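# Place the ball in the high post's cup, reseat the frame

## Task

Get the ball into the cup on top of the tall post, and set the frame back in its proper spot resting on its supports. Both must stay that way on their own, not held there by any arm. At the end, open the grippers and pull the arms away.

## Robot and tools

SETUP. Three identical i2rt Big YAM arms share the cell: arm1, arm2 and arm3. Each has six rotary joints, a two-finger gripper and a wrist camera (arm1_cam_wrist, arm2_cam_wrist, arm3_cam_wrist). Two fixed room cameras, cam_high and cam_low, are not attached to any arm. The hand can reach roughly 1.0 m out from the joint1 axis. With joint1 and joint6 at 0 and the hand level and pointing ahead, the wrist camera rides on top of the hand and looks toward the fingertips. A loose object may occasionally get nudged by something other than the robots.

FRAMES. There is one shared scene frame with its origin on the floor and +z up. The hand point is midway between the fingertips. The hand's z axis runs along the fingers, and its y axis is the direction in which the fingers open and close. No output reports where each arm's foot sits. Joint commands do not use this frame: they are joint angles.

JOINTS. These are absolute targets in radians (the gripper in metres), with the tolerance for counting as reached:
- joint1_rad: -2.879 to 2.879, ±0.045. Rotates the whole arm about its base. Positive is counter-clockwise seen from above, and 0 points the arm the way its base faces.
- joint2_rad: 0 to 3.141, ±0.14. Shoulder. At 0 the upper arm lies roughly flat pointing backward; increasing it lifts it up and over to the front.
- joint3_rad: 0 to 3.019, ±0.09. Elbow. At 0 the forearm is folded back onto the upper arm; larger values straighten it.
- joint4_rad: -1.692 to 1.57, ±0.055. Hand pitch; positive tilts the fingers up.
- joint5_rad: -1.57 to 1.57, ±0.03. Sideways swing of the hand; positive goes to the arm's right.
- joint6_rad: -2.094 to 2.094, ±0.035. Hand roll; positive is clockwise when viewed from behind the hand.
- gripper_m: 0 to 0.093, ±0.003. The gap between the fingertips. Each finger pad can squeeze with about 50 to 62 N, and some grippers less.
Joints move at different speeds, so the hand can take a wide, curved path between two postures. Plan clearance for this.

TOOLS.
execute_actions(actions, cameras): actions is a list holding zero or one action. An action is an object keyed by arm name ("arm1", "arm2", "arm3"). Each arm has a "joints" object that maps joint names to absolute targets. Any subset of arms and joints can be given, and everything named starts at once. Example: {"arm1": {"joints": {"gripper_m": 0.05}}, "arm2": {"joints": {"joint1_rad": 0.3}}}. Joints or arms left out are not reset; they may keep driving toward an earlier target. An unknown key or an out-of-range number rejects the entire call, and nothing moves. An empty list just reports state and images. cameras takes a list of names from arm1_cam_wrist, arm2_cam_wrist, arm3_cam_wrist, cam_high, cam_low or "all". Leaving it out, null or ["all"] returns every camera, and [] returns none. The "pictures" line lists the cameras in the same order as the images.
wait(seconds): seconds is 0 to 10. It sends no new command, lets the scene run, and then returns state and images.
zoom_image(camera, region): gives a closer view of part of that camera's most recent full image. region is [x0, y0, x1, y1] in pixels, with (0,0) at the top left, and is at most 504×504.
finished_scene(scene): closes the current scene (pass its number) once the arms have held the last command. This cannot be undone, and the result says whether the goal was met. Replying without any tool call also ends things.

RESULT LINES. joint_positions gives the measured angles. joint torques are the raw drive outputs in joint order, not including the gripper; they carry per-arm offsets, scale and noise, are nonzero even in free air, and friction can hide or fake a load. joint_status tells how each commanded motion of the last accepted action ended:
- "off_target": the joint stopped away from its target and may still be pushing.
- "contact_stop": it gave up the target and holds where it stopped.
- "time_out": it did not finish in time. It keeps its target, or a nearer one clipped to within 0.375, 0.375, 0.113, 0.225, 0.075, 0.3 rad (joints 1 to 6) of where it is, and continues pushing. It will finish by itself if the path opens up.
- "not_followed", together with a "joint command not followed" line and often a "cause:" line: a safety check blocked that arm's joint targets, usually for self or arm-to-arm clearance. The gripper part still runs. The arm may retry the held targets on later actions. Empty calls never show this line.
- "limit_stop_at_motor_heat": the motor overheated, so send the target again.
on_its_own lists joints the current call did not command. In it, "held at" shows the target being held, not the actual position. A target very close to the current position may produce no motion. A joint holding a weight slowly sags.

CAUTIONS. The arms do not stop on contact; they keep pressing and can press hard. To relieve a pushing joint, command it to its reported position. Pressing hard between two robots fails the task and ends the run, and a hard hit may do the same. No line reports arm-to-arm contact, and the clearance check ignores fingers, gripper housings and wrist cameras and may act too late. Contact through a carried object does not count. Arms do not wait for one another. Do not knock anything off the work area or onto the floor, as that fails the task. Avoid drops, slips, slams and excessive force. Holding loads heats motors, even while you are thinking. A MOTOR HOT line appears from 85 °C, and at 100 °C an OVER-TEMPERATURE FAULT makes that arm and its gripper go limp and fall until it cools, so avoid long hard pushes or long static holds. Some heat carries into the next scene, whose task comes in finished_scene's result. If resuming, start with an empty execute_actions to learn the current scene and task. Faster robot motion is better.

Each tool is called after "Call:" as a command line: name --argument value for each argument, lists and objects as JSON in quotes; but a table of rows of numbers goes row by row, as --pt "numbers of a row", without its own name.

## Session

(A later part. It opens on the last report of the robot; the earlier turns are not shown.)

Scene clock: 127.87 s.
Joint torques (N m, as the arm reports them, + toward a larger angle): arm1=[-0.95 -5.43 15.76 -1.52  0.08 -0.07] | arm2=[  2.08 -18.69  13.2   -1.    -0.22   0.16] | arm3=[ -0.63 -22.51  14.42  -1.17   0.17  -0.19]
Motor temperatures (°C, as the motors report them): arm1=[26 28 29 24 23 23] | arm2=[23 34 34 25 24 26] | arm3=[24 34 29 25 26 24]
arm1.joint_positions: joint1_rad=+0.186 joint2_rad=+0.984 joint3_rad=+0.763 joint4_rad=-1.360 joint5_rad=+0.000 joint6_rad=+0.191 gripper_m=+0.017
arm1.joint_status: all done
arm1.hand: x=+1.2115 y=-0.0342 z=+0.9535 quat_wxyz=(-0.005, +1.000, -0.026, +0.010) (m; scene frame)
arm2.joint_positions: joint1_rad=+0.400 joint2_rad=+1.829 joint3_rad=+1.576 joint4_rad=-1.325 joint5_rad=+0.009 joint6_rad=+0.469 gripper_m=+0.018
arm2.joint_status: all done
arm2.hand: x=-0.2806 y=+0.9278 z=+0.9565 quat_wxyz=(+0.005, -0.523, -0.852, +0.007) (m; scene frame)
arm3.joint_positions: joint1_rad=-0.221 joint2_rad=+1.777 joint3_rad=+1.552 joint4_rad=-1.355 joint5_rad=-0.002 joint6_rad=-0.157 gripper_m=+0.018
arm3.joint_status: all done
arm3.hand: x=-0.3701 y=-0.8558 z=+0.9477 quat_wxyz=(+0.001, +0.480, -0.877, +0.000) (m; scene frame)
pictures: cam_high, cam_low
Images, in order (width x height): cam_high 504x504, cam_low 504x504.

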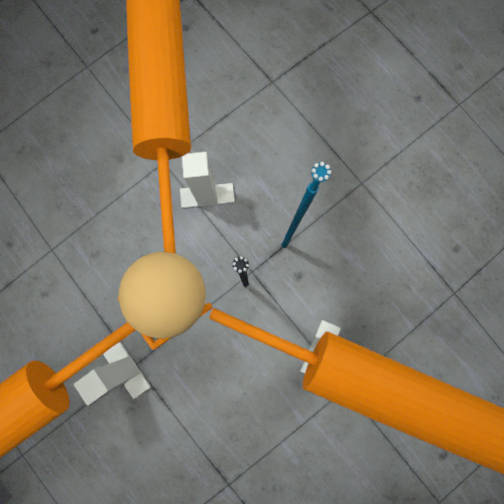

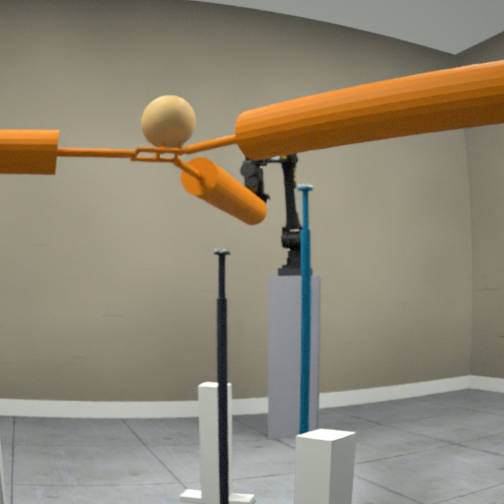

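Call:
execute_actions --actions '[{"arm1":{"joints":{"joint1_rad":0.146,"joint6_rad":0.150,"joint2_rad":1.236,"joint3_rad":1.015,"joint4_rad":-1.325}},"arm2":{"joints":{"joint1_rad":0.274,"joint6_rad":0.34,"joint2_rad":1.625,"joint3_rad":1.385,"joint4_rad":-1.31}},"arm3":{"joints":{"joint1_rad":-0.071,"joint6_rad":-0.008,"joint2_rad":1.598,"joint3_rad":1.395,"joint4_rad":-1.35}}}]' --cameras '["cam_low"]'

Call:
execute_actions --actions '[{"arm1":{"joints":{"joint1_rad":0.13,"joint6_rad":0.134,"joint2_rad":1.47,"joint3_rad":1.24,"joint4_rad":-1.315}},"arm2":{"joints":{"joint1_rad":0.118,"joint6_rad":0.184,"joint2_rad":1.476,"joint3_rad":1.21,"joint4_rad":-1.285}},"arm3":{"joints":{"joint1_rad":0.109,"joint6_rad":0.172,"joint2_rad":1.482,"joint3_rad":1.26,"joint4_rad":-1.33}}}]' --cameras '["cam_high","cam_low"]'

Scene clock: 154.97 s.
Joint torques (N m, as the arm reports them, + toward a larger angle): arm1=[ -2.33 -11.56  14.29  -1.23   0.13  -0.25] | arm2=[  0.62 -15.67   9.24   0.39   0.06   0.06] | arm3=[ -0.27 -19.17  11.94   0.03   0.06   0.  ]
Motor temperatures (°C, as the motors report them): arm1=[26 28 34 24 23 23] | arm2=[23 33 40 25 24 26] | arm3=[24 34 32 25 26 24]
arm1.joint_positions: joint1_rad=+0.162 joint2_rad=+1.256 joint3_rad=+0.968 joint4_rad=-1.292 joint5_rad=-0.002 joint6_rad=+0.170 gripper_m=+0.017
arm1.joint_status: all done
arm1.hand: x=+1.1173 y=-0.0398 z=+0.9558 quat_wxyz=(-0.004, +1.000, -0.027, +0.010) (m; scene frame)
arm2.joint_positions: joint1_rad=+0.275 joint2_rad=+1.647 joint3_rad=+1.380 joint4_rad=-1.313 joint5_rad=+0.002 joint6_rad=+0.345 gripper_m=+0.018
arm2.joint_status: all done
arm2.hand: x=-0.3728 y=+0.9227 z=+0.9754 quat_wxyz=(+0.006, -0.524, -0.852, +0.002) (m; scene frame)
arm3.joint_positions: joint1_rad=-0.074 joint2_rad=+1.621 joint3_rad=+1.377 joint4_rad=-1.340 joint5_rad=+0.001 joint6_rad=-0.009 gripper_m=+0.018
arm3.joint_status: all done
arm3.hand: x=-0.4648 y=-0.8586 z=+0.9582 quat_wxyz=(+0.002, +0.480, -0.877, +0.003) (m; scene frame)
pictures: cam_low
Images, in order (width x height): cam_low 504x504.

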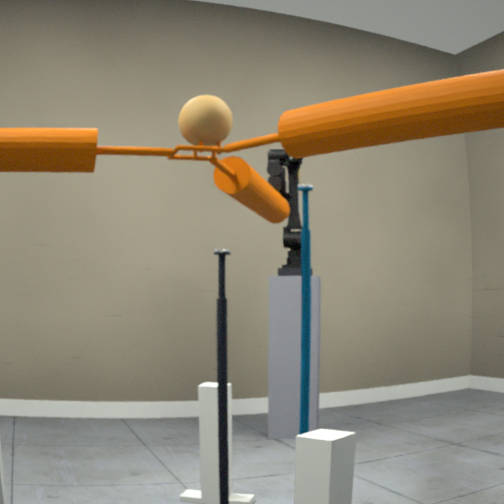

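Scene clock: 155.93 s.
Joint torques (N m, as the arm reports them, + toward a larger angle): arm1=[ -2.23 -16.64  13.97  -1.43   0.12  -0.2 ] | arm2=[  0.93 -13.08   9.62   0.37   0.08   0.04] | arm3=[ -0.08 -17.28  12.08  -0.13   0.02   0.  ]
Motor temperatures (°C, as the motors report them): arm1=[26 28 35 24 23 23] | arm2=[23 33 40 25 24 26] | arm3=[24 34 32 25 26 24]
arm1.joint_positions: joint1_rad=+0.144 joint2_rad=+1.498 joint3_rad=+1.196 joint4_rad=-1.274 joint5_rad=-0.002 joint6_rad=+0.151 gripper_m=+0.017
arm1.joint_status: all done
arm1.hand: x=+1.0249 y=-0.0429 z=+0.9508 quat_wxyz=(-0.004, +1.000, -0.026, +0.008) (m; scene frame)
arm2.joint_positions: joint1_rad=+0.121 joint2_rad=+1.502 joint3_rad=+1.202 joint4_rad=-1.285 joint5_rad=+0.001 joint6_rad=+0.190 gripper_m=+0.018
arm2.joint_status: all done
arm2.hand: x=-0.4647 y=+0.9197 z=+0.9734 quat_wxyz=(+0.008, -0.524, -0.852, +0.000) (m; scene frame)
arm3.joint_positions: joint1_rad=+0.104 joint2_rad=+1.510 joint3_rad=+1.240 joint4_rad=-1.317 joint5_rad=+0.003 joint6_rad=+0.170 gripper_m=+0.018
arm3.joint_status: all done
arm3.hand: x=-0.5570 y=-0.8603 z=+0.9554 quat_wxyz=(+0.002, +0.479, -0.878, +0.005) (m; scene frame)
pictures: cam_high, cam_low
Images, in order (width x height): cam_high 504x504, cam_low 504x504.

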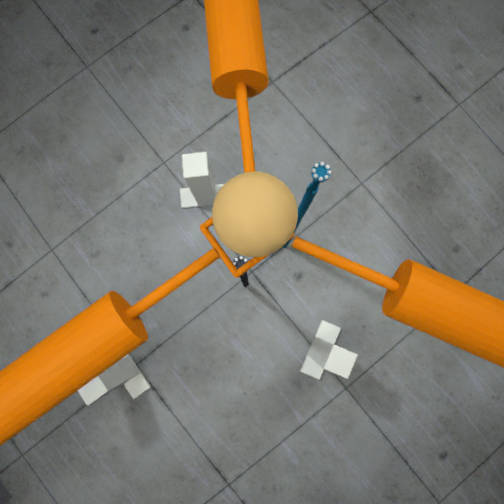

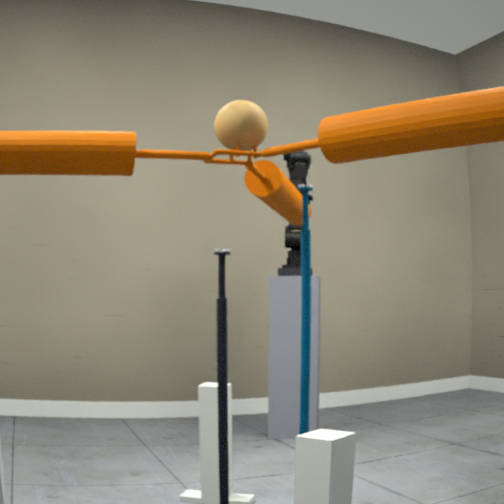

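Call:
execute_actions --actions '[{"arm1":{"joints":{"joint1_rad":0.135,"joint6_rad":0.139,"joint2_rad":1.682,"joint3_rad":1.54,"joint4_rad":-1.39}},"arm2":{"joints":{"joint1_rad":-0.101,"joint6_rad":-0.037,"joint2_rad":1.355,"joint3_rad":1.088,"joint4_rad":-1.272}},"arm3":{"joints":{"joint1_rad":0.331,"joint6_rad":0.393,"joint2_rad":1.375,"joint3_rad":1.168,"joint4_rad":-1.328}}}]' --cameras '["cam_high","cam_low"]'

Scene clock: 176.67 s.
Joint torques (N m, as the arm reports them, + toward a larger angle): arm1=[ -1.89 -22.89  14.62  -2.18   0.07  -0.17] | arm2=[  0.74 -13.03   9.41   0.22   0.15  -0.02] | arm3=[  0.65 -16.6   12.18  -0.03  -0.06   0.06]
Motor temperatures (°C, as the motors report them): arm1=[26 29 35 24 23 23] | arm2=[23 32 38 25 24 26] | arm3=[24 33 31 25 26 24]
arm1.joint_positions: joint1_rad=+0.144 joint2_rad=+1.727 joint3_rad=+1.491 joint4_rad=-1.330 joint5_rad=+0.000 joint6_rad=+0.151 gripper_m=+0.017
arm1.joint_status: joint4_rad time_out (moved -0.057 of -0.116); the others done
arm1.on_its_own: joint4_rad reads -1.330 and still pushes toward -1.390 since a time_out
arm1.hand: x=+0.9304 y=-0.0517 z=+0.9548 quat_wxyz=(-0.004, +1.000, -0.026, +0.003) (m; scene frame)
arm2.joint_positions: joint1_rad=-0.094 joint2_rad=+1.391 joint3_rad=+1.082 joint4_rad=-1.268 joint5_rad=-0.002 joint6_rad=-0.026 gripper_m=+0.018
arm2.joint_status: all done
arm2.hand: x=-0.5599 y=+0.9099 z=+0.9732 quat_wxyz=(+0.003, -0.523, -0.852, +0.000) (m; scene frame)
arm3.joint_positions: joint1_rad=+0.318 joint2_rad=+1.413 joint3_rad=+1.147 joint4_rad=-1.317 joint5_rad=+0.005 joint6_rad=+0.384 gripper_m=+0.018
arm3.joint_status: all done
arm3.hand: x=-0.6512 y=-0.8689 z=+0.9588 quat_wxyz=(-0.002, +0.479, -0.878, +0.006) (m; scene frame)
pictures: cam_high, cam_low
Images, in order (width x height): cam_high 504x504, cam_low 504x504.

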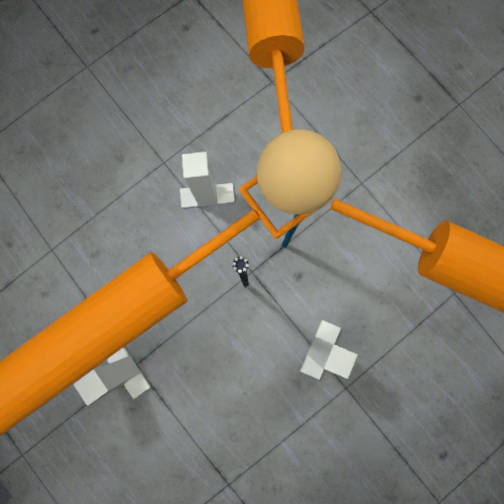

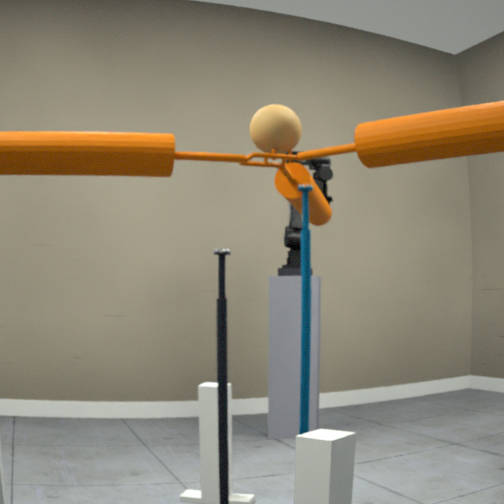

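Call:
execute_actions --actions '[{"arm1":{"joints":{"joint1_rad":0.14,"joint6_rad":0.144,"joint2_rad":1.86,"joint3_rad":1.815,"joint4_rad":-1.45}},"arm2":{"joints":{"joint1_rad":-0.315,"joint6_rad":-0.252,"joint2_rad":1.30,"joint3_rad":1.04,"joint4_rad":-1.276}},"arm3":{"joints":{"joint1_rad":0.54,"joint6_rad":0.60,"joint2_rad":1.335,"joint3_rad":1.13,"joint4_rad":-1.326}}}]' --cameras '["cam_high","cam_low"]'

Call:
zoom_image --camera "cam_low" --region '[240, 90, 370, 220]'

Scene clock: 184.23 s.
Joint torques (N m, as the arm reports them, + toward a larger angle): arm1=[ -1.62 -27.8   15.11  -2.08   0.05  -0.12] | arm2=[ -0.24 -12.72   9.24   0.05   0.38  -0.14] | arm3=[  1.53 -16.21  12.29  -0.07  -0.24   0.14]
Motor temperatures (°C, as the motors report them): arm1=[26 30 35 24 23 23] | arm2=[23 32 38 25 24 26] | arm3=[24 33 31 25 26 24]
arm1.joint_positions: joint1_rad=+0.144 joint2_rad=+1.920 joint3_rad=+1.763 joint4_rad=-1.392 joint5_rad=+0.001 joint6_rad=+0.151 gripper_m=+0.017
arm1.joint_status: joint4_rad time_out (moved -0.062 of -0.120); the others done
arm1.on_its_own: joint4_rad reads -1.392 and still pushes toward -1.450 since a time_out
arm1.hand: x=+0.8534 y=-0.0592 z=+0.9528 quat_wxyz=(-0.004, +1.000, -0.026, -0.005) (m; scene frame)
arm2.joint_positions: joint1_rad=-0.298 joint2_rad=+1.343 joint3_rad=+1.035 joint4_rad=-1.268 joint5_rad=-0.008 joint6_rad=-0.232 gripper_m=+0.018
arm2.joint_status: all done
arm2.hand: x=-0.6367 y=+0.9016 z=+0.9735 quat_wxyz=(+0.000, -0.523, -0.853, -0.002) (m; scene frame)
arm3.joint_positions: joint1_rad=+0.515 joint2_rad=+1.378 joint3_rad=+1.108 joint4_rad=-1.314 joint5_rad=+0.010 joint6_rad=+0.581 gripper_m=+0.018
arm3.joint_status: all done
arm3.hand: x=-0.7276 y=-0.8759 z=+0.9566 quat_wxyz=(-0.005, +0.479, -0.878, +0.008) (m; scene frame)
pictures: cam_high, cam_low
Images, in order (width x height): cam_high 504x504, cam_low 504x504.

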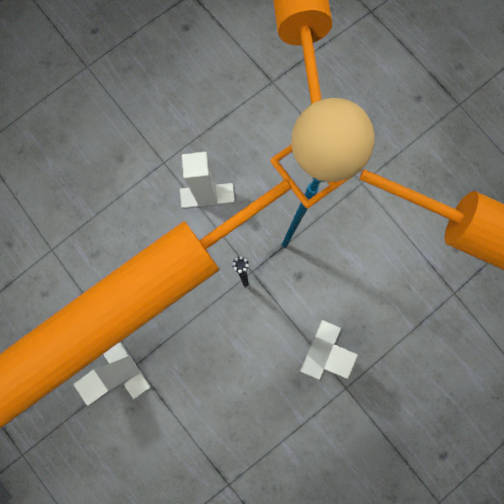

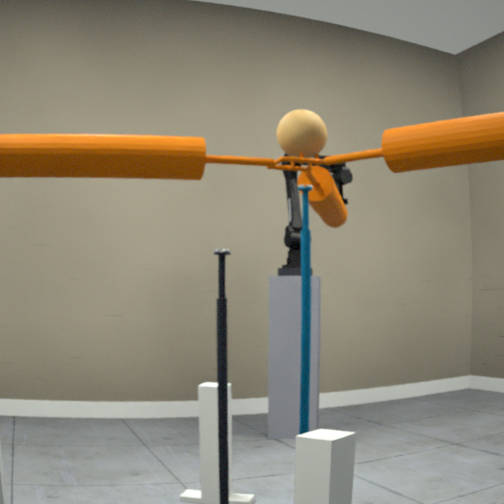

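Region (240, 90, 370, 220) of cam_low's 504x504 image, scaled by 3.877, with more detail than that image has.

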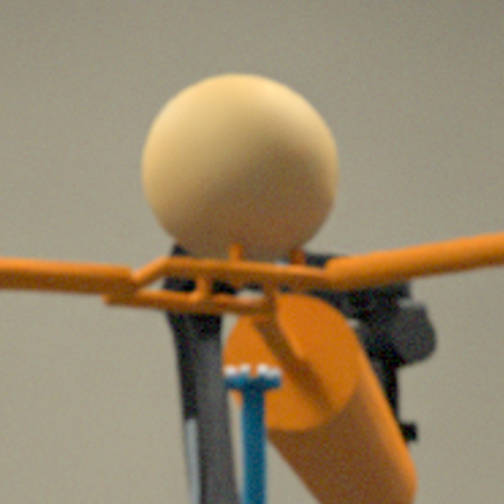

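Call:
zoom_image --camera "cam_high" --region '[250, 85, 410, 255]'

Region (250, 85, 410, 255) of cam_high's 504x504 image, scaled by 2.965, with more detail than that image has; it fills the left 474 columns of this view, and the rest is white.

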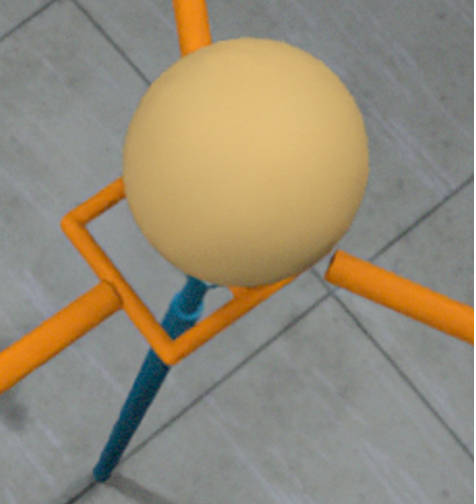

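Call:
execute_actions --actions '[{"arm1":{"joints":{"joint1_rad":0.12,"joint6_rad":0.124,"joint2_rad":1.905,"joint3_rad":1.81,"joint4_rad":-1.39}},"arm2":{"joints":{"joint1_rad":-0.332,"joint6_rad":-0.268,"joint2_rad":1.315,"joint3_rad":0.962,"joint4_rad":-1.176}},"arm3":{"joints":{"joint1_rad":0.556,"joint6_rad":0.616,"joint2_rad":1.375,"joint3_rad":1.078,"joint4_rad":-1.228}}}]' --cameras '["cam_high","cam_low"]'

Call:
zoom_image --camera "cam_low" --region '[240, 90, 370, 220]'

Call:
zoom_image --camera "cam_high" --region '[250, 85, 410, 255]'

Scene clock: 208.53 s.
Joint torques (N m, as the arm reports them, + toward a larger angle): arm1=[ -2.13 -26.79  14.66  -0.61   0.18  -0.2 ] | arm2=[ -0.28 -11.51   8.69   0.48   0.22  -0.09] | arm3=[  1.98 -14.47  11.71   0.75  -0.11   0.21]
Motor temperatures (°C, as the motors report them): arm1=[26 32 36 24 23 23] | arm2=[23 31 37 25 24 26] | arm3=[24 32 32 25 26 24]
arm1.joint_positions: joint1_rad=+0.132 joint2_rad=+1.946 joint3_rad=+1.763 joint4_rad=-1.370 joint5_rad=-0.003 joint6_rad=+0.138 gripper_m=+0.017
arm1.joint_status: all done
arm1.hand: x=+0.8468 y=-0.0529 z=+0.9379 quat_wxyz=(-0.002, +1.000, -0.026, -0.004) (m; scene frame)
arm2.joint_positions: joint1_rad=-0.316 joint2_rad=+1.343 joint3_rad=+0.963 joint4_rad=-1.177 joint5_rad=-0.004 joint6_rad=-0.251 gripper_m=+0.018
arm2.joint_status: all done
arm2.hand: x=-0.6449 y=+0.9047 z=+0.9473 quat_wxyz=(-0.005, -0.522, -0.853, +0.006) (m; scene frame)
arm3.joint_positions: joint1_rad=+0.526 joint2_rad=+1.394 joint3_rad=+1.061 joint4_rad=-1.236 joint5_rad=+0.008 joint6_rad=+0.590 gripper_m=+0.018
arm3.joint_status: all done
arm3.hand: x=-0.7320 y=-0.8729 z=+0.9340 quat_wxyz=(-0.008, +0.480, -0.877, +0.000) (m; scene frame)
pictures: cam_high, cam_low
Images, in order (width x height): cam_high 504x504, cam_low 504x504.

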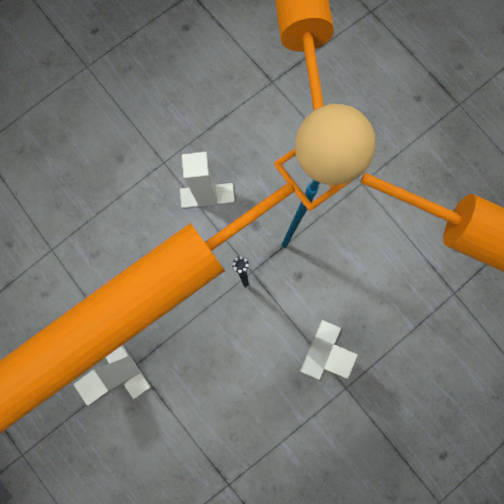

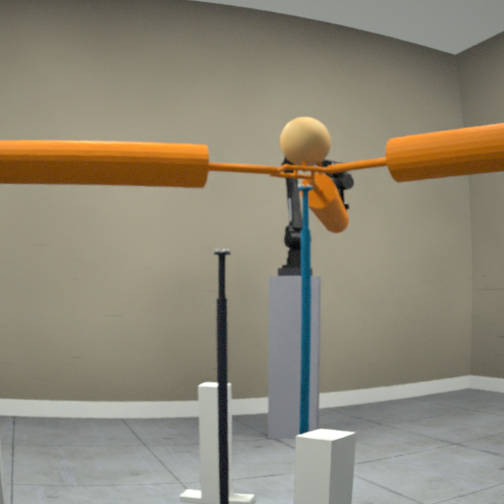

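Region (240, 90, 370, 220) of cam_low's 504x504 image, scaled by 3.877, with more detail than that image has.

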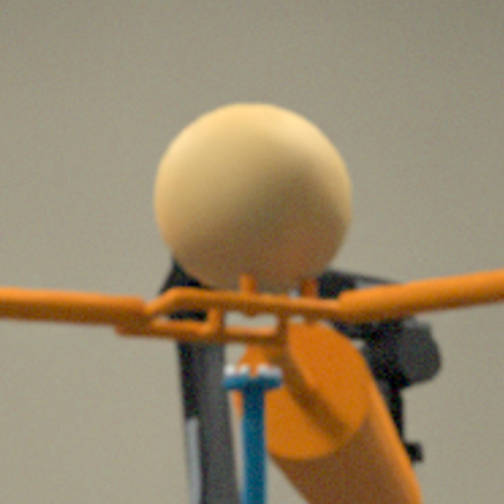

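Region (250, 85, 410, 255) of cam_high's 504x504 image, scaled by 2.965, with more detail than that image has; it fills the left 474 columns of this view, and the rest is white.

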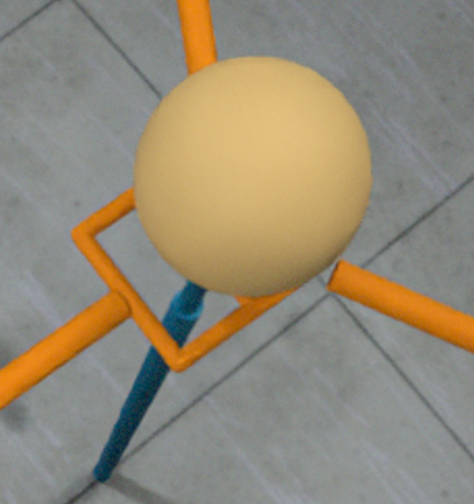

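Call:
execute_actions --actions '[{"arm1":{"joints":{"joint2_rad":1.92,"joint3_rad":1.74,"joint4_rad":-1.315}},"arm2":{"joints":{"joint2_rad":1.35,"joint3_rad":0.907,"joint4_rad":-1.098}},"arm3":{"joints":{"joint2_rad":1.405,"joint3_rad":1.022,"joint4_rad":-1.145}}}]' --cameras '["cam_high","cam_low"]'

Call:
zoom_image --camera "cam_low" --region '[240, 100, 370, 230]'

Scene clock: 215.30 s.
Joint torques (N m, as the arm reports them, + toward a larger angle): arm1=[ -1.88 -26.45  11.04   0.24   0.17  -0.2 ] | arm2=[  0.15 -10.7    8.2    0.36   0.09  -0.06] | arm3=[  1.3  -14.61  11.05   0.51  -0.02   0.1 ]
Motor temperatures (°C, as the motors report them): arm1=[26 32 36 24 23 23] | arm2=[23 31 37 25 24 26] | arm3=[24 32 31 25 26 24]
arm1.joint_positions: joint1_rad=+0.132 joint2_rad=+1.961 joint3_rad=+1.734 joint4_rad=-1.312 joint5_rad=-0.003 joint6_rad=+0.138 gripper_m=+0.017
arm1.joint_status: all done
arm1.hand: x=+0.8424 y=-0.0532 z=+0.9184 quat_wxyz=(-0.001, +1.000, -0.026, -0.010) (m; scene frame)
arm2.joint_positions: joint1_rad=-0.322 joint2_rad=+1.368 joint3_rad=+0.910 joint4_rad=-1.097 joint5_rad=-0.002 joint6_rad=-0.255 gripper_m=+0.018
arm2.joint_status: all done
arm2.hand: x=-0.6477 y=+0.9060 z=+0.9204 quat_wxyz=(-0.005, -0.522, -0.853, +0.007) (m; scene frame)
arm3.joint_positions: joint1_rad=+0.535 joint2_rad=+1.423 joint3_rad=+1.008 joint4_rad=-1.149 joint5_rad=+0.005 joint6_rad=+0.600 gripper_m=+0.018
arm3.joint_status: all done
arm3.hand: x=-0.7360 y=-0.8721 z=+0.9044 quat_wxyz=(-0.007, +0.480, -0.877, -0.003) (m; scene frame)
pictures: cam_high, cam_low
Images, in order (width x height): cam_high 504x504, cam_low 504x504.

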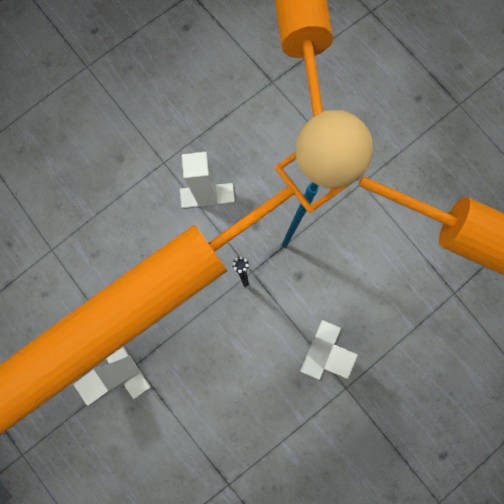

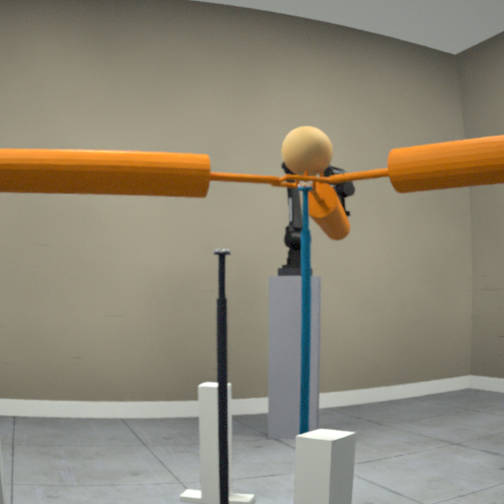

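Region (240, 100, 370, 230) of cam_low's 504x504 image, scaled by 3.877, with more detail than that image has.

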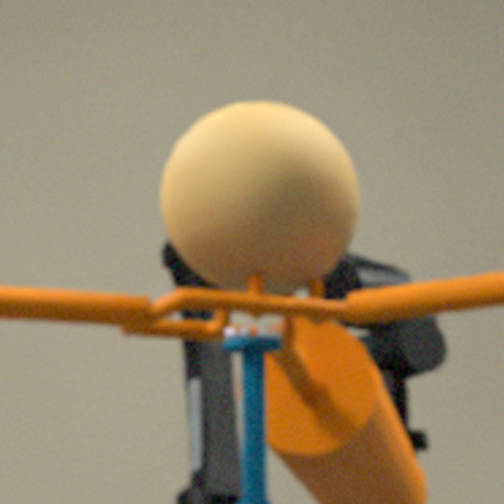

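Call:
execute_actions --actions '[{"arm1":{"joints":{"joint3_rad":1.708,"joint4_rad":-1.305}},"arm2":{"joints":{"joint1_rad":-0.305,"joint6_rad":-0.24}},"arm3":{"joints":{"joint1_rad":0.515,"joint6_rad":0.577}}}]' --cameras '["cam_high","cam_low"]'

Call:
zoom_image --camera "cam_low" --region '[240, 100, 370, 230]'

Call:
zoom_image --camera "cam_high" --region '[250, 85, 410, 255]'

Scene clock: 223.00 s.
Joint torques (N m, as the arm reports them, + toward a larger angle): arm1=[ -1.88 -27.07  10.38  -0.13   0.11  -0.18] | arm2=[  1.57 -10.64   8.29   0.29   0.06   0.15] | arm3=[ -0.46 -14.31  11.11   0.63   0.19  -0.07]
Motor temperatures (°C, as the motors report them): arm1=[26 32 35 24 23 23] | arm2=[23 30 37 25 24 26] | arm3=[24 32 31 25 26 24]
arm1.joint_positions: joint1_rad=+0.130 joint2_rad=+1.961 joint3_rad=+1.707 joint4_rad=-1.296 joint5_rad=-0.001 joint6_rad=+0.137 gripper_m=+0.017
arm1.joint_status: all done
arm1.hand: x=+0.8474 y=-0.0517 z=+0.9085 quat_wxyz=(-0.003, +1.000, -0.026, -0.005) (m; scene frame)
arm2.joint_positions: joint1_rad=-0.309 joint2_rad=+1.368 joint3_rad=+0.910 joint4_rad=-1.095 joint5_rad=+0.001 joint6_rad=-0.245 gripper_m=+0.018
arm2.joint_status: all done
arm2.hand: x=-0.6438 y=+0.9064 z=+0.9204 quat_wxyz=(-0.005, -0.521, -0.853, +0.009) (m; scene frame)
arm3.joint_positions: joint1_rad=+0.518 joint2_rad=+1.423 joint3_rad=+1.008 joint4_rad=-1.149 joint5_rad=-0.001 joint6_rad=+0.582 gripper_m=+0.018
arm3.joint_status: all done
arm3.hand: x=-0.7303 y=-0.8720 z=+0.9045 quat_wxyz=(-0.005, +0.480, -0.877, -0.004) (m; scene frame)
pictures: cam_high, cam_low
Images, in order (width x height): cam_high 504x504, cam_low 504x504.

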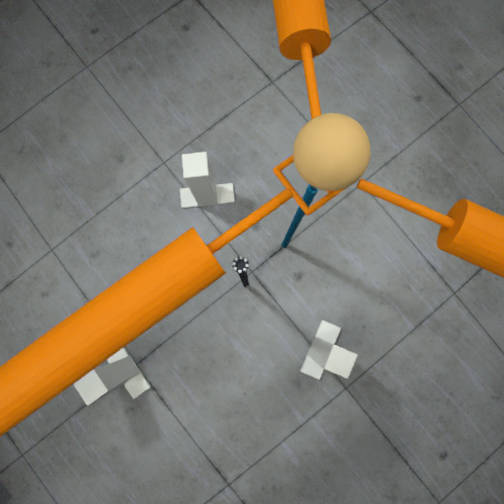

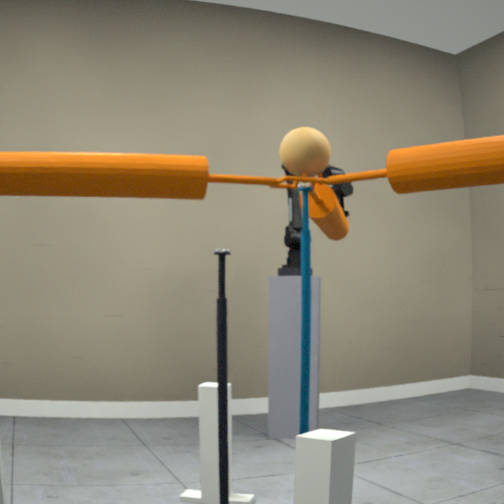

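Region (240, 100, 370, 230) of cam_low's 504x504 image, scaled by 3.877, with more detail than that image has.

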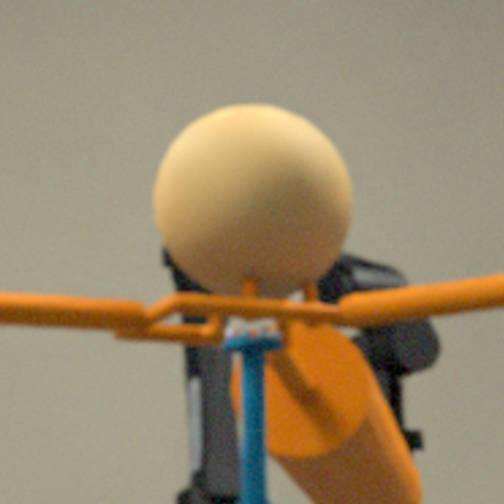

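Region (250, 85, 410, 255) of cam_high's 504x504 image, scaled by 2.965, with more detail than that image has; it fills the left 474 columns of this view, and the rest is white.

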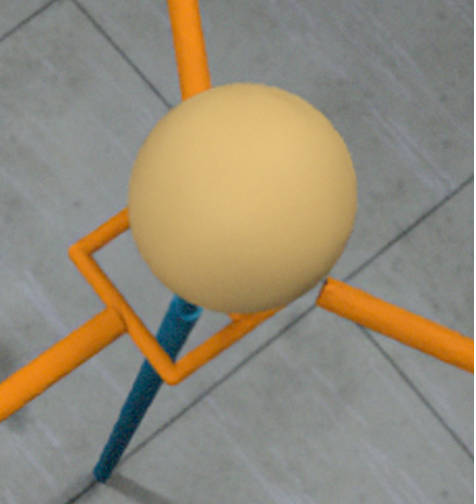

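Call:
execute_actions --actions '[{"arm1":{"joints":{"joint2_rad":1.937,"joint3_rad":1.656,"joint4_rad":-1.245}},"arm2":{"joints":{"joint2_rad":1.39,"joint3_rad":0.85,"joint4_rad":-1.008}},"arm3":{"joints":{"joint2_rad":1.435,"joint3_rad":0.97,"joint4_rad":-1.065}}}]' --cameras '["cam_high","cam_low"]'

Call:
zoom_image --camera "cam_low" --region '[240, 100, 370, 230]'

Scene clock: 230.07 s.
Joint torques (N m, as the arm reports them, + toward a larger angle): arm1=[ -2.33 -26.46   9.69  -0.14   0.1   -0.18] | arm2=[  1.33 -11.47   7.21   0.2    0.08   0.11] | arm3=[ -0.08 -14.37  10.24   0.71   0.1   -0.02]
Motor temperatures (°C, as the motors report them): arm1=[26 32 34 24 23 23] | arm2=[23 30 37 25 24 26] | arm3=[24 32 31 25 26 24]
arm1.joint_positions: joint1_rad=+0.129 joint2_rad=+1.967 joint3_rad=+1.661 joint4_rad=-1.235 joint5_rad=-0.001 joint6_rad=+0.135 gripper_m=+0.017
arm1.joint_status: all done
arm1.hand: x=+0.8491 y=-0.0507 z=+0.8880 quat_wxyz=(-0.002, +1.000, -0.026, -0.009) (m; scene frame)
arm2.joint_positions: joint1_rad=-0.307 joint2_rad=+1.406 joint3_rad=+0.861 joint4_rad=-1.004 joint5_rad=-0.001 joint6_rad=-0.243 gripper_m=+0.018
arm2.joint_status: all done
arm2.hand: x=-0.6427 y=+0.9065 z=+0.8917 quat_wxyz=(-0.007, -0.521, -0.853, +0.010) (m; scene frame)
arm3.joint_positions: joint1_rad=+0.513 joint2_rad=+1.452 joint3_rad=+0.961 joint4_rad=-1.071 joint5_rad=+0.000 joint6_rad=+0.577 gripper_m=+0.018
arm3.joint_status: all done
arm3.hand: x=-0.7280 y=-0.8727 z=+0.8782 quat_wxyz=(-0.006, +0.480, -0.877, -0.005) (m; scene frame)
pictures: cam_high, cam_low
Images, in order (width x height): cam_high 504x504, cam_low 504x504.

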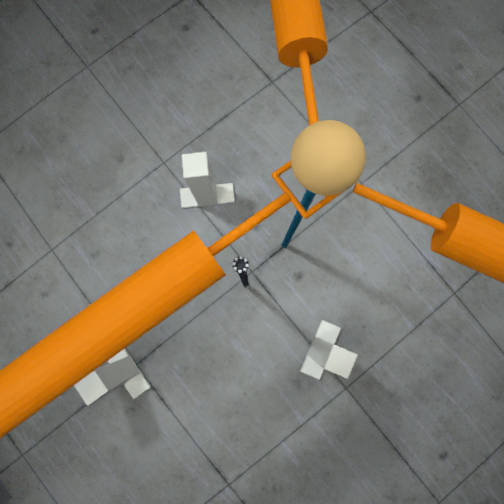

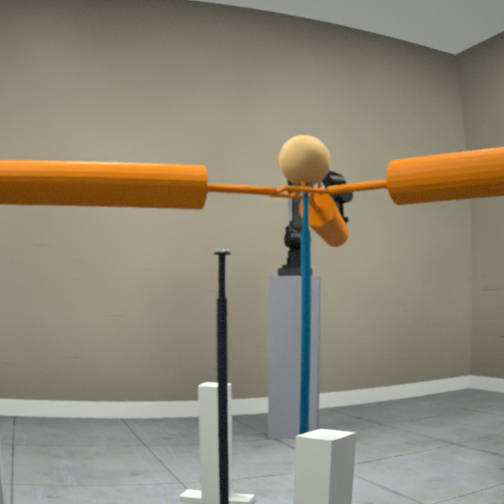

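Region (240, 100, 370, 230) of cam_low's 504x504 image, scaled by 3.877, with more detail than that image has.

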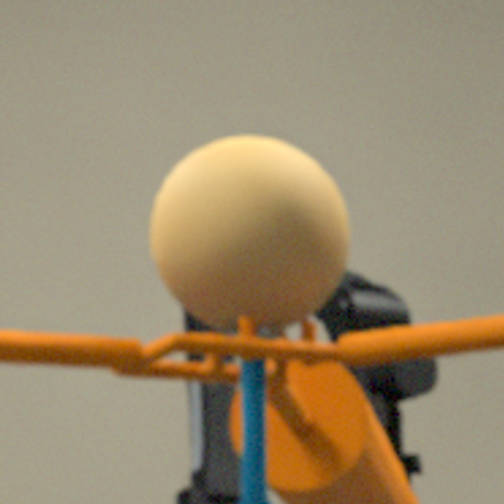

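Call:
execute_actions --actions '[{"arm1":{"joints":{"joint2_rad":1.975,"joint3_rad":1.605,"joint4_rad":-1.165}},"arm2":{"joints":{"joint1_rad":-0.312,"joint6_rad":-0.247,"joint2_rad":1.435,"joint3_rad":0.80,"joint4_rad":-0.915}},"arm3":{"joints":{"joint1_rad":0.522,"joint6_rad":0.584,"joint2_rad":1.473,"joint3_rad":0.918,"joint4_rad":-0.975}}}]' --cameras '["cam_high","cam_low"]'

Call:
zoom_image --camera "cam_low" --region '[240, 110, 370, 240]'

Scene clock: 235.03 s.
Joint torques (N m, as the arm reports them, + toward a larger angle): arm1=[ -1.87 -25.43   9.26  -0.25   0.1   -0.15] | arm2=[  0.52 -10.07   6.45   0.27   0.13   0.07] | arm3=[  0.48 -14.11   9.36   0.8    0.09   0.04]
Motor temperatures (°C, as the motors report them): arm1=[26 32 34 24 23 23] | arm2=[23 30 36 25 24 26] | arm3=[24 32 31 25 26 24]
arm1.joint_positions: joint1_rad=+0.129 joint2_rad=+2.000 joint3_rad=+1.613 joint4_rad=-1.154 joint5_rad=-0.001 joint6_rad=+0.135 gripper_m=+0.017
arm1.joint_status: all done
arm1.hand: x=+0.8491 y=-0.0504 z=+0.8522 quat_wxyz=(-0.002, +1.000, -0.026, -0.010) (m; scene frame)
arm2.joint_positions: joint1_rad=-0.307 joint2_rad=+1.442 joint3_rad=+0.816 joint4_rad=-0.910 joint5_rad=-0.001 joint6_rad=-0.243 gripper_m=+0.018
arm2.joint_status: all done
arm2.hand: x=-0.6429 y=+0.9068 z=+0.8653 quat_wxyz=(-0.011, -0.521, -0.853, +0.014) (m; scene frame)
arm3.joint_positions: joint1_rad=+0.513 joint2_rad=+1.483 joint3_rad=+0.914 joint4_rad=-0.982 joint5_rad=+0.001 joint6_rad=+0.577 gripper_m=+0.018
arm3.joint_status: all done
arm3.hand: x=-0.7276 y=-0.8729 z=+0.8515 quat_wxyz=(-0.009, +0.480, -0.877, -0.009) (m; scene frame)
pictures: cam_high, cam_low
Images, in order (width x height): cam_high 504x504, cam_low 504x504.

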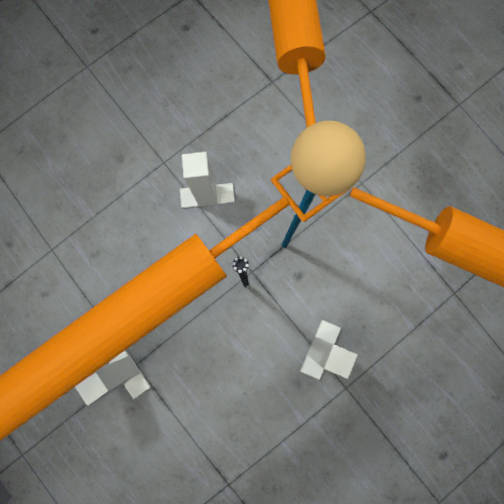

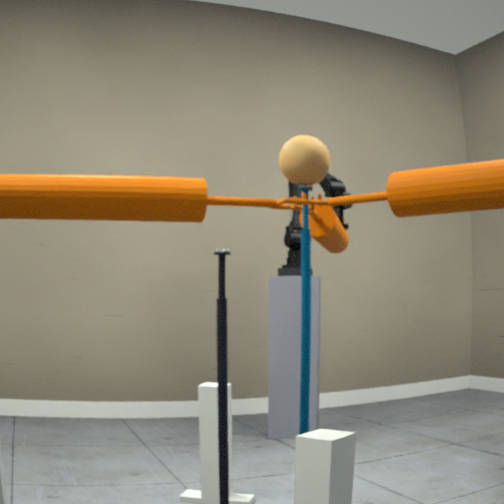

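Region (240, 110, 370, 240) of cam_low's 504x504 image, scaled by 3.877, with more detail than that image has.

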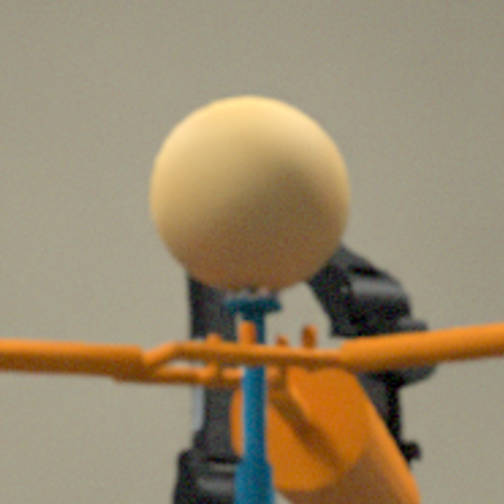

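Call:
execute_actions --actions '[{"arm1":{"joints":{"joint2_rad":2.012,"joint3_rad":1.605,"joint4_rad":-1.15}},"arm2":{"joints":{"joint2_rad":1.495,"joint3_rad":0.795,"joint4_rad":-0.878}},"arm3":{"joints":{"joint2_rad":1.53,"joint3_rad":0.908,"joint4_rad":-0.933}}}]' --cameras '["cam_high","cam_low"]'

Call:
zoom_image --camera "cam_low" --region '[240, 110, 370, 240]'

Scene clock: 252.30 s.
Joint torques (N m, as the arm reports them, + toward a larger angle): arm1=[ -1.49 -24.08   9.26  -0.07   0.09  -0.16] | arm2=[  0.69 -10.74   6.49   0.13   0.15   0.05] | arm3=[  0.2  -13.69   9.51   0.53   0.11   0.04]
Motor temperatures (°C, as the motors report them): arm1=[26 32 33 24 23 23] | arm2=[23 30 36 25 24 26] | arm3=[24 32 30 25 26 24]
arm1.joint_positions: joint1_rad=+0.129 joint2_rad=+2.023 joint3_rad=+1.611 joint4_rad=-1.142 joint5_rad=-0.001 joint6_rad=+0.134 gripper_m=+0.017
arm1.joint_status: all done
arm1.hand: x=+0.8490 y=-0.0498 z=+0.8380 quat_wxyz=(-0.003, +1.000, -0.026, -0.003) (m; scene frame)
arm2.joint_positions: joint1_rad=-0.307 joint2_rad=+1.497 joint3_rad=+0.805 joint4_rad=-0.872 joint5_rad=-0.002 joint6_rad=-0.243 gripper_m=+0.018
arm2.joint_status: all done
arm2.hand: x=-0.6432 y=+0.9082 z=+0.8435 quat_wxyz=(-0.002, -0.521, -0.854, +0.004) (m; scene frame)
arm3.joint_positions: joint1_rad=+0.513 joint2_rad=+1.533 joint3_rad=+0.899 joint4_rad=-0.937 joint5_rad=+0.001 joint6_rad=+0.577 gripper_m=+0.018
arm3.joint_status: all done
arm3.hand: x=-0.7277 y=-0.8727 z=+0.8290 quat_wxyz=(-0.004, +0.480, -0.877, -0.001) (m; scene frame)
pictures: cam_high, cam_low
Images, in order (width x height): cam_high 504x504, cam_low 504x504.

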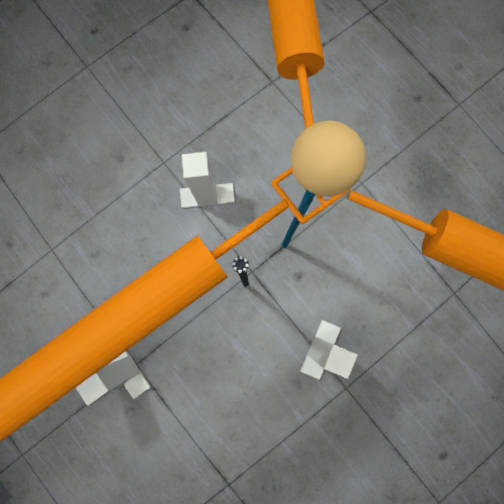

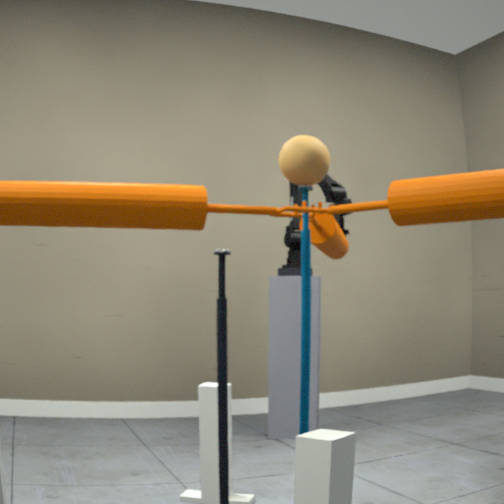

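Region (240, 110, 370, 240) of cam_low's 504x504 image, scaled by 3.877, with more detail than that image has.

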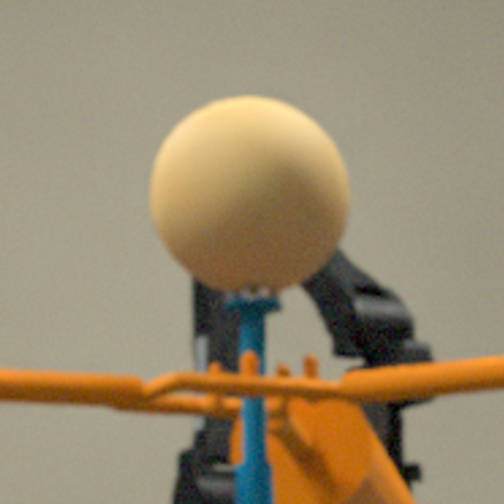

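Call:
execute_actions --actions '[{"arm1":{"joints":{"joint1_rad":0.152,"joint6_rad":0.156,"joint2_rad":1.875,"joint3_rad":1.385,"joint4_rad":-1.062}},"arm2":{"joints":{"joint1_rad":-0.135,"joint6_rad":-0.07,"joint2_rad":1.545,"joint3_rad":0.875,"joint4_rad":-0.885}},"arm3":{"joints":{"joint1_rad":0.34,"joint6_rad":0.402}}}]' --cameras '["cam_high","cam_low"]'

Scene clock: 257.00 s.
Joint torques (N m, as the arm reports them, + toward a larger angle): arm1=[ -0.22 -21.52   9.55   0.31   0.06   0.09] | arm2=[  2.16 -10.69   9.53  -0.3   -0.21   0.23] | arm3=[ -0.96 -13.67   9.6    0.22   0.29  -0.06]
Motor temperatures (°C, as the motors report them): arm1=[26 32 33 24 23 23] | arm2=[23 29 36 25 24 26] | arm3=[24 32 30 25 26 24]
arm1.joint_positions: joint1_rad=+0.137 joint2_rad=+1.886 joint3_rad=+1.383 joint4_rad=-1.064 joint5_rad=+0.001 joint6_rad=+0.141 gripper_m=+0.017
arm1.joint_status: all done
arm1.hand: x=+0.9122 y=-0.0486 z=+0.8356 quat_wxyz=(-0.004, +1.000, -0.025, +0.003) (m; scene frame)
arm2.joint_positions: joint1_rad=-0.143 joint2_rad=+1.537 joint3_rad=+0.850 joint4_rad=-0.864 joint5_rad=+0.008 joint6_rad=-0.081 gripper_m=+0.018
arm2.joint_status: all done
arm2.hand: x=-0.5815 y=+0.9072 z=+0.8429 quat_wxyz=(-0.004, -0.521, -0.854, +0.011) (m; scene frame)
arm3.joint_positions: joint1_rad=+0.344 joint2_rad=+1.533 joint3_rad=+0.899 joint4_rad=-0.926 joint5_rad=-0.005 joint6_rad=+0.406 gripper_m=+0.018
arm3.joint_status: all done
arm3.hand: x=-0.6636 y=-0.8750 z=+0.8294 quat_wxyz=(-0.005, +0.481, -0.877, -0.007) (m; scene frame)
pictures: cam_high, cam_low
Images, in order (width x height): cam_high 504x504, cam_low 504x504.

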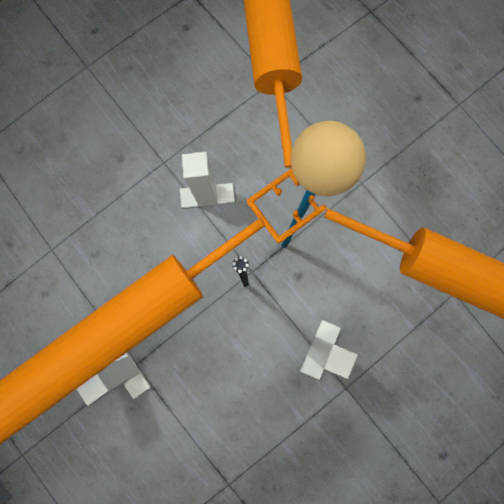

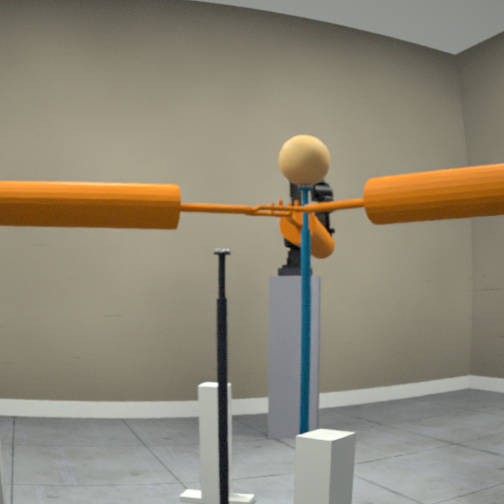

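Call:
execute_actions --actions '[{"arm1":{"joints":{"joint1_rad":0.154,"joint6_rad":0.158,"joint2_rad":1.655,"joint3_rad":1.035,"joint4_rad":-0.937}},"arm2":{"joints":{"joint1_rad":0.085,"joint6_rad":0.15,"joint2_rad":1.645,"joint3_rad":0.99,"joint4_rad":-0.90}},"arm3":{"joints":{"joint1_rad":0.127,"joint6_rad":0.189,"joint2_rad":1.612,"joint3_rad":1.005,"joint4_rad":-0.945}}}]' --cameras '[]'

Call:
execute_actions --actions '[{"arm1":{"joints":{"joint1_rad":0.162,"joint6_rad":0.166,"joint2_rad":1.425,"joint3_rad":0.757,"joint4_rad":-0.892}},"arm2":{"joints":{"joint1_rad":0.272,"joint6_rad":0.337,"joint2_rad":1.775,"joint3_rad":1.18,"joint4_rad":-0.955}},"arm3":{"joints":{"joint1_rad":-0.077,"joint6_rad":-0.015,"joint2_rad":1.728,"joint3_rad":1.165,"joint4_rad":-0.99}}}]' --cameras '[]'

Call:
execute_actions --actions '[{"arm1":{"joints":{"joint1_rad":0.194,"joint6_rad":0.198,"joint2_rad":1.195,"joint3_rad":0.516,"joint4_rad":-0.886}},"arm2":{"joints":{"joint1_rad":0.41,"joint6_rad":0.475,"joint2_rad":1.952,"joint3_rad":1.43,"joint4_rad":-1.022}},"arm3":{"joints":{"joint1_rad":-0.234,"joint6_rad":-0.173,"joint2_rad":1.89,"joint3_rad":1.378,"joint4_rad":-1.04}}}]' --cameras '["cam_high","cam_low"]'

Scene clock: 281.03 s.
Joint torques (N m, as the arm reports them, + toward a larger angle): arm1=[ -0.36 -17.21   7.43   0.12   0.1    0.07] | arm2=[  1.58 -12.96   9.45  -0.34  -0.3    0.19] | arm3=[  0.18 -15.31  10.58  -0.14   0.1    0.02]
Motor temperatures (°C, as the motors report them): arm1=[26 32 32 24 23 23] | arm2=[23 29 37 25 24 26] | arm3=[24 31 30 25 26 24]
arm1.joint_positions: joint1_rad=+0.140 joint2_rad=+1.665 joint3_rad=+1.051 joint4_rad=-0.934 joint5_rad=-0.001 joint6_rad=+0.145 gripper_m=+0.017
arm1.joint_status: all done
arm1.hand: x=+1.0088 y=-0.0418 z=+0.8324 quat_wxyz=(-0.003, +1.000, -0.025, -0.006) (m; scene frame)
arm2.joint_positions: joint1_rad=+0.079 joint2_rad=+1.648 joint3_rad=+0.964 joint4_rad=-0.880 joint5_rad=+0.011 joint6_rad=+0.141 gripper_m=+0.018
arm2.joint_status: all done
arm2.hand: x=-0.4858 y=+0.9149 z=+0.8351 quat_wxyz=(+0.000, -0.520, -0.854, +0.009) (m; scene frame)
arm3.joint_positions: joint1_rad=+0.122 joint2_rad=+1.613 joint3_rad=+0.986 joint4_rad=-0.930 joint5_rad=+0.000 joint6_rad=+0.185 gripper_m=+0.018
arm3.joint_status: all done
arm3.hand: x=-0.5682 y=-0.8684 z=+0.8261 quat_wxyz=(-0.009, +0.480, -0.877, -0.005) (m; scene frame)
pictures: none
No camera images: the call's "cameras" was empty. Leave "cameras" out to get every camera's image.

Scene clock: 282.00 s.
Joint torques (N m, as the arm reports them, + toward a larger angle): arm1=[ -0.09 -11.01   8.18   0.06   0.09   0.08] | arm2=[  1.87 -14.38  10.18  -0.43  -0.37   0.21] | arm3=[ -0.3  -18.16  10.88  -0.54   0.16  -0.02]
Motor temperatures (°C, as the motors report them): arm1=[26 32 32 24 23 23] | arm2=[23 29 38 25 24 26] | arm3=[24 31 30 25 26 24]
arm1.joint_positions: joint1_rad=+0.147 joint2_rad=+1.429 joint3_rad=+0.761 joint4_rad=-0.887 joint5_rad=-0.001 joint6_rad=+0.151 gripper_m=+0.017
arm1.joint_status: all done
arm1.hand: x=+1.1122 y=-0.0342 z=+0.8307 quat_wxyz=(-0.003, +1.000, -0.025, -0.002) (m; scene frame)
arm2.joint_positions: joint1_rad=+0.264 joint2_rad=+1.780 joint3_rad=+1.150 joint4_rad=-0.932 joint5_rad=+0.013 joint6_rad=+0.327 gripper_m=+0.018
arm2.joint_status: all done
arm2.hand: x=-0.3833 y=+0.9216 z=+0.8350 quat_wxyz=(-0.002, -0.521, -0.853, +0.010) (m; scene frame)
arm3.joint_positions: joint1_rad=-0.079 joint2_rad=+1.735 joint3_rad=+1.145 joint4_rad=-0.966 joint5_rad=-0.002 joint6_rad=-0.016 gripper_m=+0.018
arm3.joint_status: all done
arm3.hand: x=-0.4650 y=-0.8624 z=+0.8257 quat_wxyz=(-0.010, +0.481, -0.877, -0.005) (m; scene frame)
pictures: none
No camera images: the call's "cameras" was empty. Leave "cameras" out to get every camera's image.

Scene clock: 282.93 s.
Joint torques (N m, as the arm reports them, + toward a larger angle): arm1=[ 0.03 -5.62  8.98 -0.04  0.02  0.11] | arm2=[  1.71 -17.63  11.74  -0.65  -0.38   0.25] | arm3=[ -1.16 -21.03  12.16  -0.59   0.36  -0.12]
Motor temperatures (°C, as the motors report them): arm1=[26 32 32 24 23 23] | arm2=[23 29 38 25 24 26] | arm3=[24 32 30 25 26 24]
arm1.joint_positions: joint1_rad=+0.176 joint2_rad=+1.197 joint3_rad=+0.508 joint4_rad=-0.879 joint5_rad=+0.002 joint6_rad=+0.180 gripper_m=+0.017
arm1.joint_status: all done
arm1.hand: x=+1.2094 y=-0.0306 z=+0.8186 quat_wxyz=(-0.005, +1.000, -0.025, +0.004) (m; scene frame)
arm2.joint_positions: joint1_rad=+0.397 joint2_rad=+1.961 joint3_rad=+1.383 joint4_rad=-0.993 joint5_rad=+0.014 joint6_rad=+0.462 gripper_m=+0.018
arm2.joint_status: all done
arm2.hand: x=-0.2854 y=+0.9275 z=+0.8191 quat_wxyz=(+0.002, -0.522, -0.853, +0.009) (m; scene frame)
arm3.joint_positions: joint1_rad=-0.225 joint2_rad=+1.899 joint3_rad=+1.345 joint4_rad=-1.013 joint5_rad=-0.008 joint6_rad=-0.162 gripper_m=+0.018
arm3.joint_status: all done
arm3.hand: x=-0.3694 y=-0.8575 z=+0.8120 quat_wxyz=(-0.004, +0.481, -0.877, -0.005) (m; scene frame)
pictures: cam_high, cam_low
Images, in order (width x height): cam_high 504x504, cam_low 504x504.

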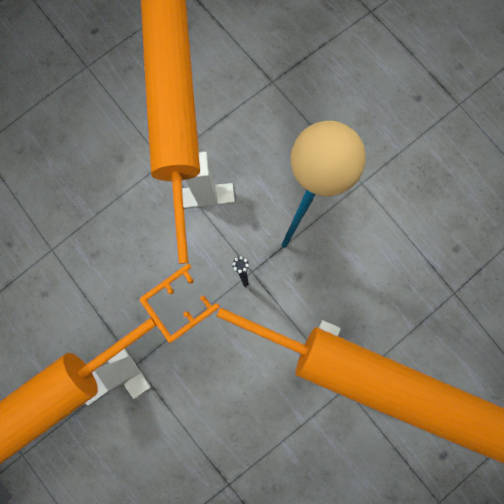

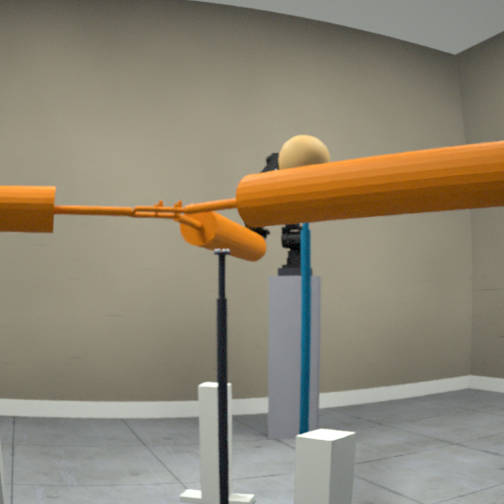

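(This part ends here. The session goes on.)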